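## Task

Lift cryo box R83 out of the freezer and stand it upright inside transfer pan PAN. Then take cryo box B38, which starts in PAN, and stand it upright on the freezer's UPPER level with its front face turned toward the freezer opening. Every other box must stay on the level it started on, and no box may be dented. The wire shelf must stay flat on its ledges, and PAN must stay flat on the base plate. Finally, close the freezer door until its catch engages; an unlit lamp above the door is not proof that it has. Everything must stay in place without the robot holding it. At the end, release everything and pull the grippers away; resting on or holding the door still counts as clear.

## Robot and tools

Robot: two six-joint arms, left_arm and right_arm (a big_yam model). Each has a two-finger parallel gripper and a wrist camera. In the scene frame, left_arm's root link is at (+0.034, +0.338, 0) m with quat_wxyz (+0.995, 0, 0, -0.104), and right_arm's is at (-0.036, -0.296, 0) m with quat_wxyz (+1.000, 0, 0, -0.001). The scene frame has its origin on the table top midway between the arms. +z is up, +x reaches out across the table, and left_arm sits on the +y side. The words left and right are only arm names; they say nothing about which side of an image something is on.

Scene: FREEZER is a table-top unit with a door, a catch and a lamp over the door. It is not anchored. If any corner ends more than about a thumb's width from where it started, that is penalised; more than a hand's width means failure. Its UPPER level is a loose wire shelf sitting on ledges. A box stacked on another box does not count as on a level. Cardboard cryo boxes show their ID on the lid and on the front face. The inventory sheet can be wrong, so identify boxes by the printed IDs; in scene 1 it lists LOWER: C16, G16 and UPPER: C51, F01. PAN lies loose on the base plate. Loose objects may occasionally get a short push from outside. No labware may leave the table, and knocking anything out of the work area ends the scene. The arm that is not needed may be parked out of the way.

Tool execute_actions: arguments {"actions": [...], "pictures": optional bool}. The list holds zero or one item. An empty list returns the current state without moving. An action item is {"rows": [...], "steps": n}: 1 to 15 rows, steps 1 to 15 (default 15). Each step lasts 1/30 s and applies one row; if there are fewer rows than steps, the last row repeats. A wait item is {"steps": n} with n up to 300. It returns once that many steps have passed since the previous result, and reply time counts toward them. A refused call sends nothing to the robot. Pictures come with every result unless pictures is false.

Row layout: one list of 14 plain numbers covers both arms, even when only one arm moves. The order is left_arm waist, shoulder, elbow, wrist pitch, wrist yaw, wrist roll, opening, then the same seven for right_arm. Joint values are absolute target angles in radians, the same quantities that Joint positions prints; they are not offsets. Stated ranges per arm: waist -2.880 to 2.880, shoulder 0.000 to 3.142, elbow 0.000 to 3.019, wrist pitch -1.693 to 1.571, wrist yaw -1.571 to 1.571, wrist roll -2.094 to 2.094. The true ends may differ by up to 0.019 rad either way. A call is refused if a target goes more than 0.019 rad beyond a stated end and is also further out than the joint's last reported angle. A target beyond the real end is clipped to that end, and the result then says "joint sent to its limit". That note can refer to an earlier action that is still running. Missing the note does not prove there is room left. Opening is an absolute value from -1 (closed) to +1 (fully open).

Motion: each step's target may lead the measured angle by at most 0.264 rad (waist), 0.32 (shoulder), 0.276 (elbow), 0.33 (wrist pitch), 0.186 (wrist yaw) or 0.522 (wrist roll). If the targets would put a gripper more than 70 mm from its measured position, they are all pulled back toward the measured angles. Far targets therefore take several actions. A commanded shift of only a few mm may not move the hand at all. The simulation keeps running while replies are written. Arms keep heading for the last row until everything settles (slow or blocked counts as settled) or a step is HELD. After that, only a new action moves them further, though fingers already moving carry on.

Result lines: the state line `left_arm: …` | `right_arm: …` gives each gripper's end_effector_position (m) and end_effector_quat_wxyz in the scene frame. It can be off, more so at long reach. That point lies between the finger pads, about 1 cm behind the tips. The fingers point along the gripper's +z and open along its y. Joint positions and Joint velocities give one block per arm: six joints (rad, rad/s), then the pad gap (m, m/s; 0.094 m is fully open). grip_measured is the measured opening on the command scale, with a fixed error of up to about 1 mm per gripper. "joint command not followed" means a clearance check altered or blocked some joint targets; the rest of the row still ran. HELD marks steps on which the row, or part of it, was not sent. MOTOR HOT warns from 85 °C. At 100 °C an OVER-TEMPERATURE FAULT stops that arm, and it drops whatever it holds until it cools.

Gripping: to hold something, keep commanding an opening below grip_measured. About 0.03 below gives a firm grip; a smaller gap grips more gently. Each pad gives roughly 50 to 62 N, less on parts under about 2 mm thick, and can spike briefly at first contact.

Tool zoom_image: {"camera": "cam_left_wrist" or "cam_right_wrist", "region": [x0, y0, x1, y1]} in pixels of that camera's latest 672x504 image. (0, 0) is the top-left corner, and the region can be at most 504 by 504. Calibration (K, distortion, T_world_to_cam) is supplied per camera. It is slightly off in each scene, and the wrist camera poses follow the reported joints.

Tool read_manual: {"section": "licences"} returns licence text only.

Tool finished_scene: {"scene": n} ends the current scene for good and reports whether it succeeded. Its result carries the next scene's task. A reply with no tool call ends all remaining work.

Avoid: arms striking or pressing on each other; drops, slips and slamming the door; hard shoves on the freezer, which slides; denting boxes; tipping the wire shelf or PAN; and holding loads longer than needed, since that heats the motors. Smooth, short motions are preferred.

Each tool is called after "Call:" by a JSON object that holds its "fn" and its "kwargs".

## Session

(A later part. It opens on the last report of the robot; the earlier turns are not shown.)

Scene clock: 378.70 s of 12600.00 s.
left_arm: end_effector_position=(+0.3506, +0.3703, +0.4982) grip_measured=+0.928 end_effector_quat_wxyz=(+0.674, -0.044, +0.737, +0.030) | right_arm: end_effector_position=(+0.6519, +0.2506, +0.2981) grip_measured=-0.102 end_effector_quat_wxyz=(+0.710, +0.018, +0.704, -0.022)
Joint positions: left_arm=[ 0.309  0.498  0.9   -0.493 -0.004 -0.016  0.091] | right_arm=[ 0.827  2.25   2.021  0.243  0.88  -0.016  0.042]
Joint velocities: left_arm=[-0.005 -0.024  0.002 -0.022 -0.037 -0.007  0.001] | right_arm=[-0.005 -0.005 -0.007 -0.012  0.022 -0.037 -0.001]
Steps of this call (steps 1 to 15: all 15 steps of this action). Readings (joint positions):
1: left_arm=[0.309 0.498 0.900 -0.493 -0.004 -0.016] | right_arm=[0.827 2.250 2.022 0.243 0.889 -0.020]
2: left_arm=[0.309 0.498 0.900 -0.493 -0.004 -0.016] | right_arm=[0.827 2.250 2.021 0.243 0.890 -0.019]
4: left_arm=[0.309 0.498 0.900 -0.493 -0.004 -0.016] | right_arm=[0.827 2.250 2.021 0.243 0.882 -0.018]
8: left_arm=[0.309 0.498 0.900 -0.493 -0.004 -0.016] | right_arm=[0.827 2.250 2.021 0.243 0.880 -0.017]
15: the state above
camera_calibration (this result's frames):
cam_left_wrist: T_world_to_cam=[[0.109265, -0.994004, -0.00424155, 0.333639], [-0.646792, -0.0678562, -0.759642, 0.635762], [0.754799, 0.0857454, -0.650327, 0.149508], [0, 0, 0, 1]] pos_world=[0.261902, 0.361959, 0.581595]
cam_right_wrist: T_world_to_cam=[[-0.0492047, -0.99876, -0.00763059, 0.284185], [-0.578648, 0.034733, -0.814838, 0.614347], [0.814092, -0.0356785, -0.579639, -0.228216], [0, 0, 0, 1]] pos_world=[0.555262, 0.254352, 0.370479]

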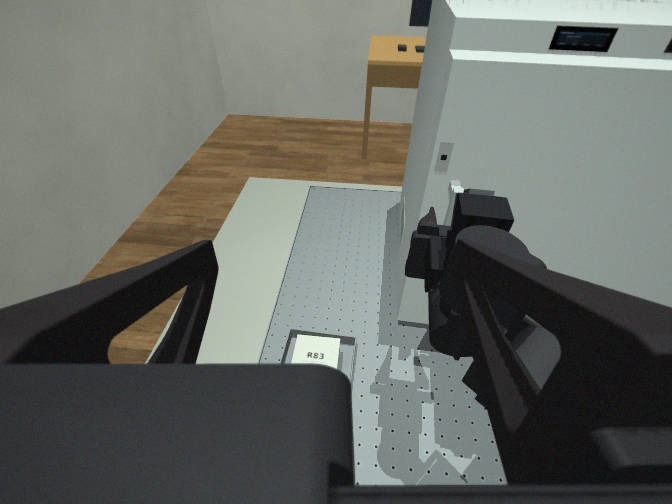

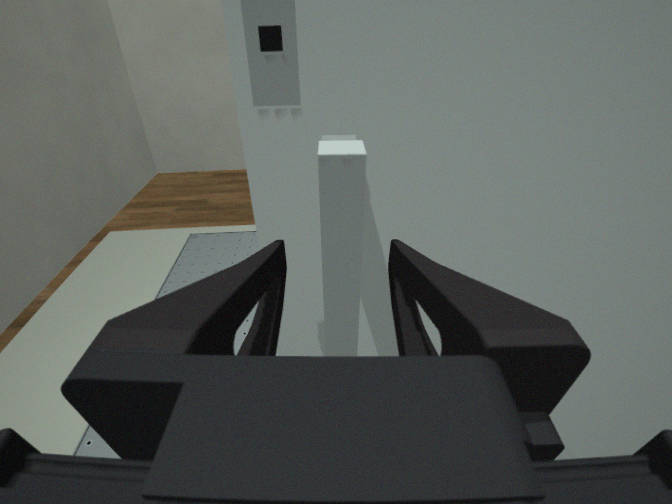

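Door stays. Back off.

Call:
{"fn": "execute_actions", "kwargs": {"actions": [{"rows":[[0.3,0.5,0.9,-0.5,0,0,0.93,0.832,2.22,2.02,0.265,0.87,0,-0.1],[0.3,0.5,0.9,-0.5,0,0,0.93,0.836,2.2,2.0,0.28,0.862,0,-0.1],[0.3,0.5,0.9,-0.5,0,0,0.93,0.84,2.18,1.97,0.295,0.853,0,-0.1],[0.3,0.5,0.9,-0.5,0,0,0.93,0.844,2.16,1.94,0.31,0.843,0,-0.1],[0.3,0.5,0.9,-0.5,0,0,0.93,0.848,2.14,1.905,0.325,0.832,0,-0.1],[0.3,0.5,0.9,-0.5,0,0,0.93,0.852,2.12,1.87,0.34,0.82,0,-0.1],[0.3,0.5,0.9,-0.5,0,0,0.93,0.856,2.1,1.835,0.355,0.808,0,-0.1],[0.3,0.5,0.9,-0.5,0,0,0.93,0.859,2.08,1.80,0.37,0.795,0,-0.1],[0.3,0.5,0.9,-0.5,0,0,0.93,0.862,2.06,1.765,0.385,0.78,0,-0.1],[0.3,0.5,0.9,-0.5,0,0,0.93,0.864,2.04,1.735,0.40,0.77,0,-0.1]],"steps":15}], "pictures": false}}

Call:
{"fn": "execute_actions", "kwargs": {"actions": [{"steps":20}]}}

Scene clock: 383.93 s of 12600.00 s.
left_arm: end_effector_position=(+0.3506, +0.3703, +0.4982) grip_measured=+0.928 end_effector_quat_wxyz=(+0.674, -0.044, +0.737, +0.030) | right_arm: end_effector_position=(+0.5919, +0.2463, +0.2973) grip_measured=-0.102 end_effector_quat_wxyz=(+0.710, -0.031, +0.703, +0.028)
Joint positions: left_arm=[ 0.309  0.498  0.9   -0.493 -0.004 -0.016  0.091] | right_arm=[ 0.862  2.08   1.724  0.371  0.775 -0.015  0.042]
Joint velocities: left_arm=[-0.005  0.005 -0.012 -0.012 -0.051 -0.022 -0.001] | right_arm=[ 0.093 -0.19  -0.017  0.1   -0.066 -0.066 -0.   ]
Steps of this call (steps 1 to 15: the robot went on to your last target; steps 16 to 142: nothing new was sent; steps 143 to 157: all 15 steps of this action). Readings (joint positions):
143: left_arm=[0.309 0.498 0.900 -0.493 -0.004 -0.016] | right_arm=[0.827 2.250 2.021 0.243 0.878 -0.016]
144: left_arm=[0.309 0.498 0.900 -0.493 -0.004 -0.016] | right_arm=[0.827 2.249 2.017 0.246 0.872 -0.016]
146: left_arm=[0.309 0.498 0.900 -0.493 -0.004 -0.016] | right_arm=[0.827 2.235 1.983 0.263 0.854 -0.016]
150: left_arm=[0.309 0.498 0.900 -0.493 -0.004 -0.016] | right_arm=[0.834 2.171 1.849 0.314 0.811 -0.016]
157: the state above

Scene clock: 384.60 s of 12600.00 s.
left_arm: end_effector_position=(+0.3506, +0.3703, +0.4982) grip_measured=+0.928 end_effector_quat_wxyz=(+0.674, -0.044, +0.737, +0.030) | right_arm: end_effector_position=(+0.5874, +0.2478, +0.3101) grip_measured=-0.102 end_effector_quat_wxyz=(+0.715, -0.028, +0.698, +0.035)
Joint positions: left_arm=[ 0.309  0.498  0.9   -0.493 -0.004 -0.016  0.091] | right_arm=[ 0.867  2.066  1.724  0.377  0.774 -0.015  0.042]
Joint velocities: left_arm=[-0.005 -0.005  0.002  0.022 -0.007 -0.066 -0.   ] | right_arm=[ 0.005 -0.005 -0.007 -0.017  0.037  0.051  0.001]
Steps of this call (steps 1 to 20: the robot went on to your last target). Readings (joint positions):
1: left_arm=[0.309 0.498 0.900 -0.493 -0.004 -0.016] | right_arm=[0.864 2.075 1.724 0.374 0.775 -0.015]
2: left_arm=[0.309 0.498 0.900 -0.493 -0.004 -0.016] | right_arm=[0.866 2.071 1.724 0.375 0.774 -0.015]
4: left_arm=[0.309 0.498 0.900 -0.493 -0.004 -0.016] | right_arm=[0.867 2.067 1.724 0.377 0.774 -0.015]
8: left_arm=[0.309 0.498 0.900 -0.493 -0.004 -0.016] | right_arm=[0.867 2.066 1.724 0.377 0.774 -0.015]
20: the state above
camera_calibration (this result's frames):
cam_left_wrist: T_world_to_cam=[[0.109265, -0.994004, -0.00424155, 0.333639], [-0.646792, -0.0678562, -0.759642, 0.635762], [0.754799, 0.0857454, -0.650327, 0.149508], [0, 0, 0, 1]] pos_world=[0.261902, 0.361959, 0.581595]
cam_right_wrist: T_world_to_cam=[[0.0969294, -0.99505, -0.0219285, 0.195999], [-0.565454, -0.0369238, -0.823953, 0.599661], [0.819064, 0.0922648, -0.566234, -0.207633], [0, 0, 0, 1]] pos_world=[0.490148, 0.236328, 0.380822]

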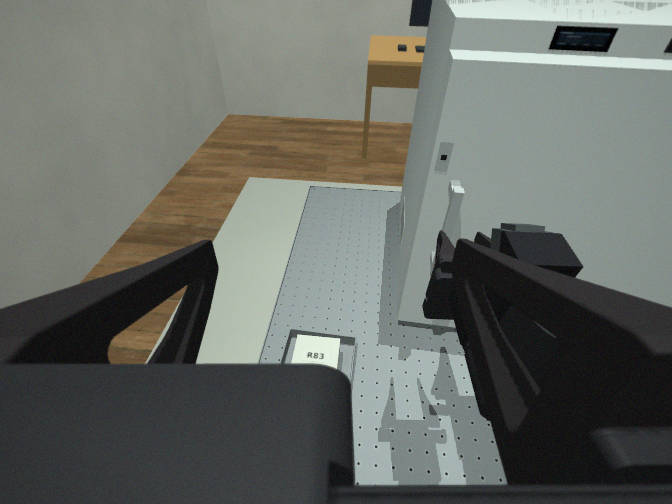

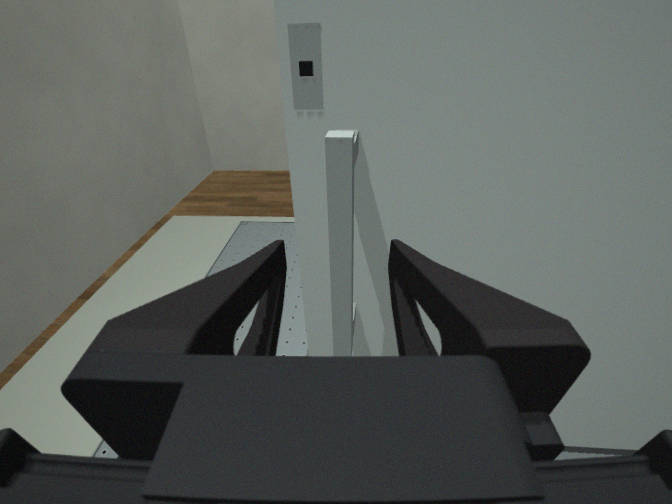

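Call:
{"fn": "finished_scene", "kwargs": {"scene": 2}}

The scene is finished: the task was done.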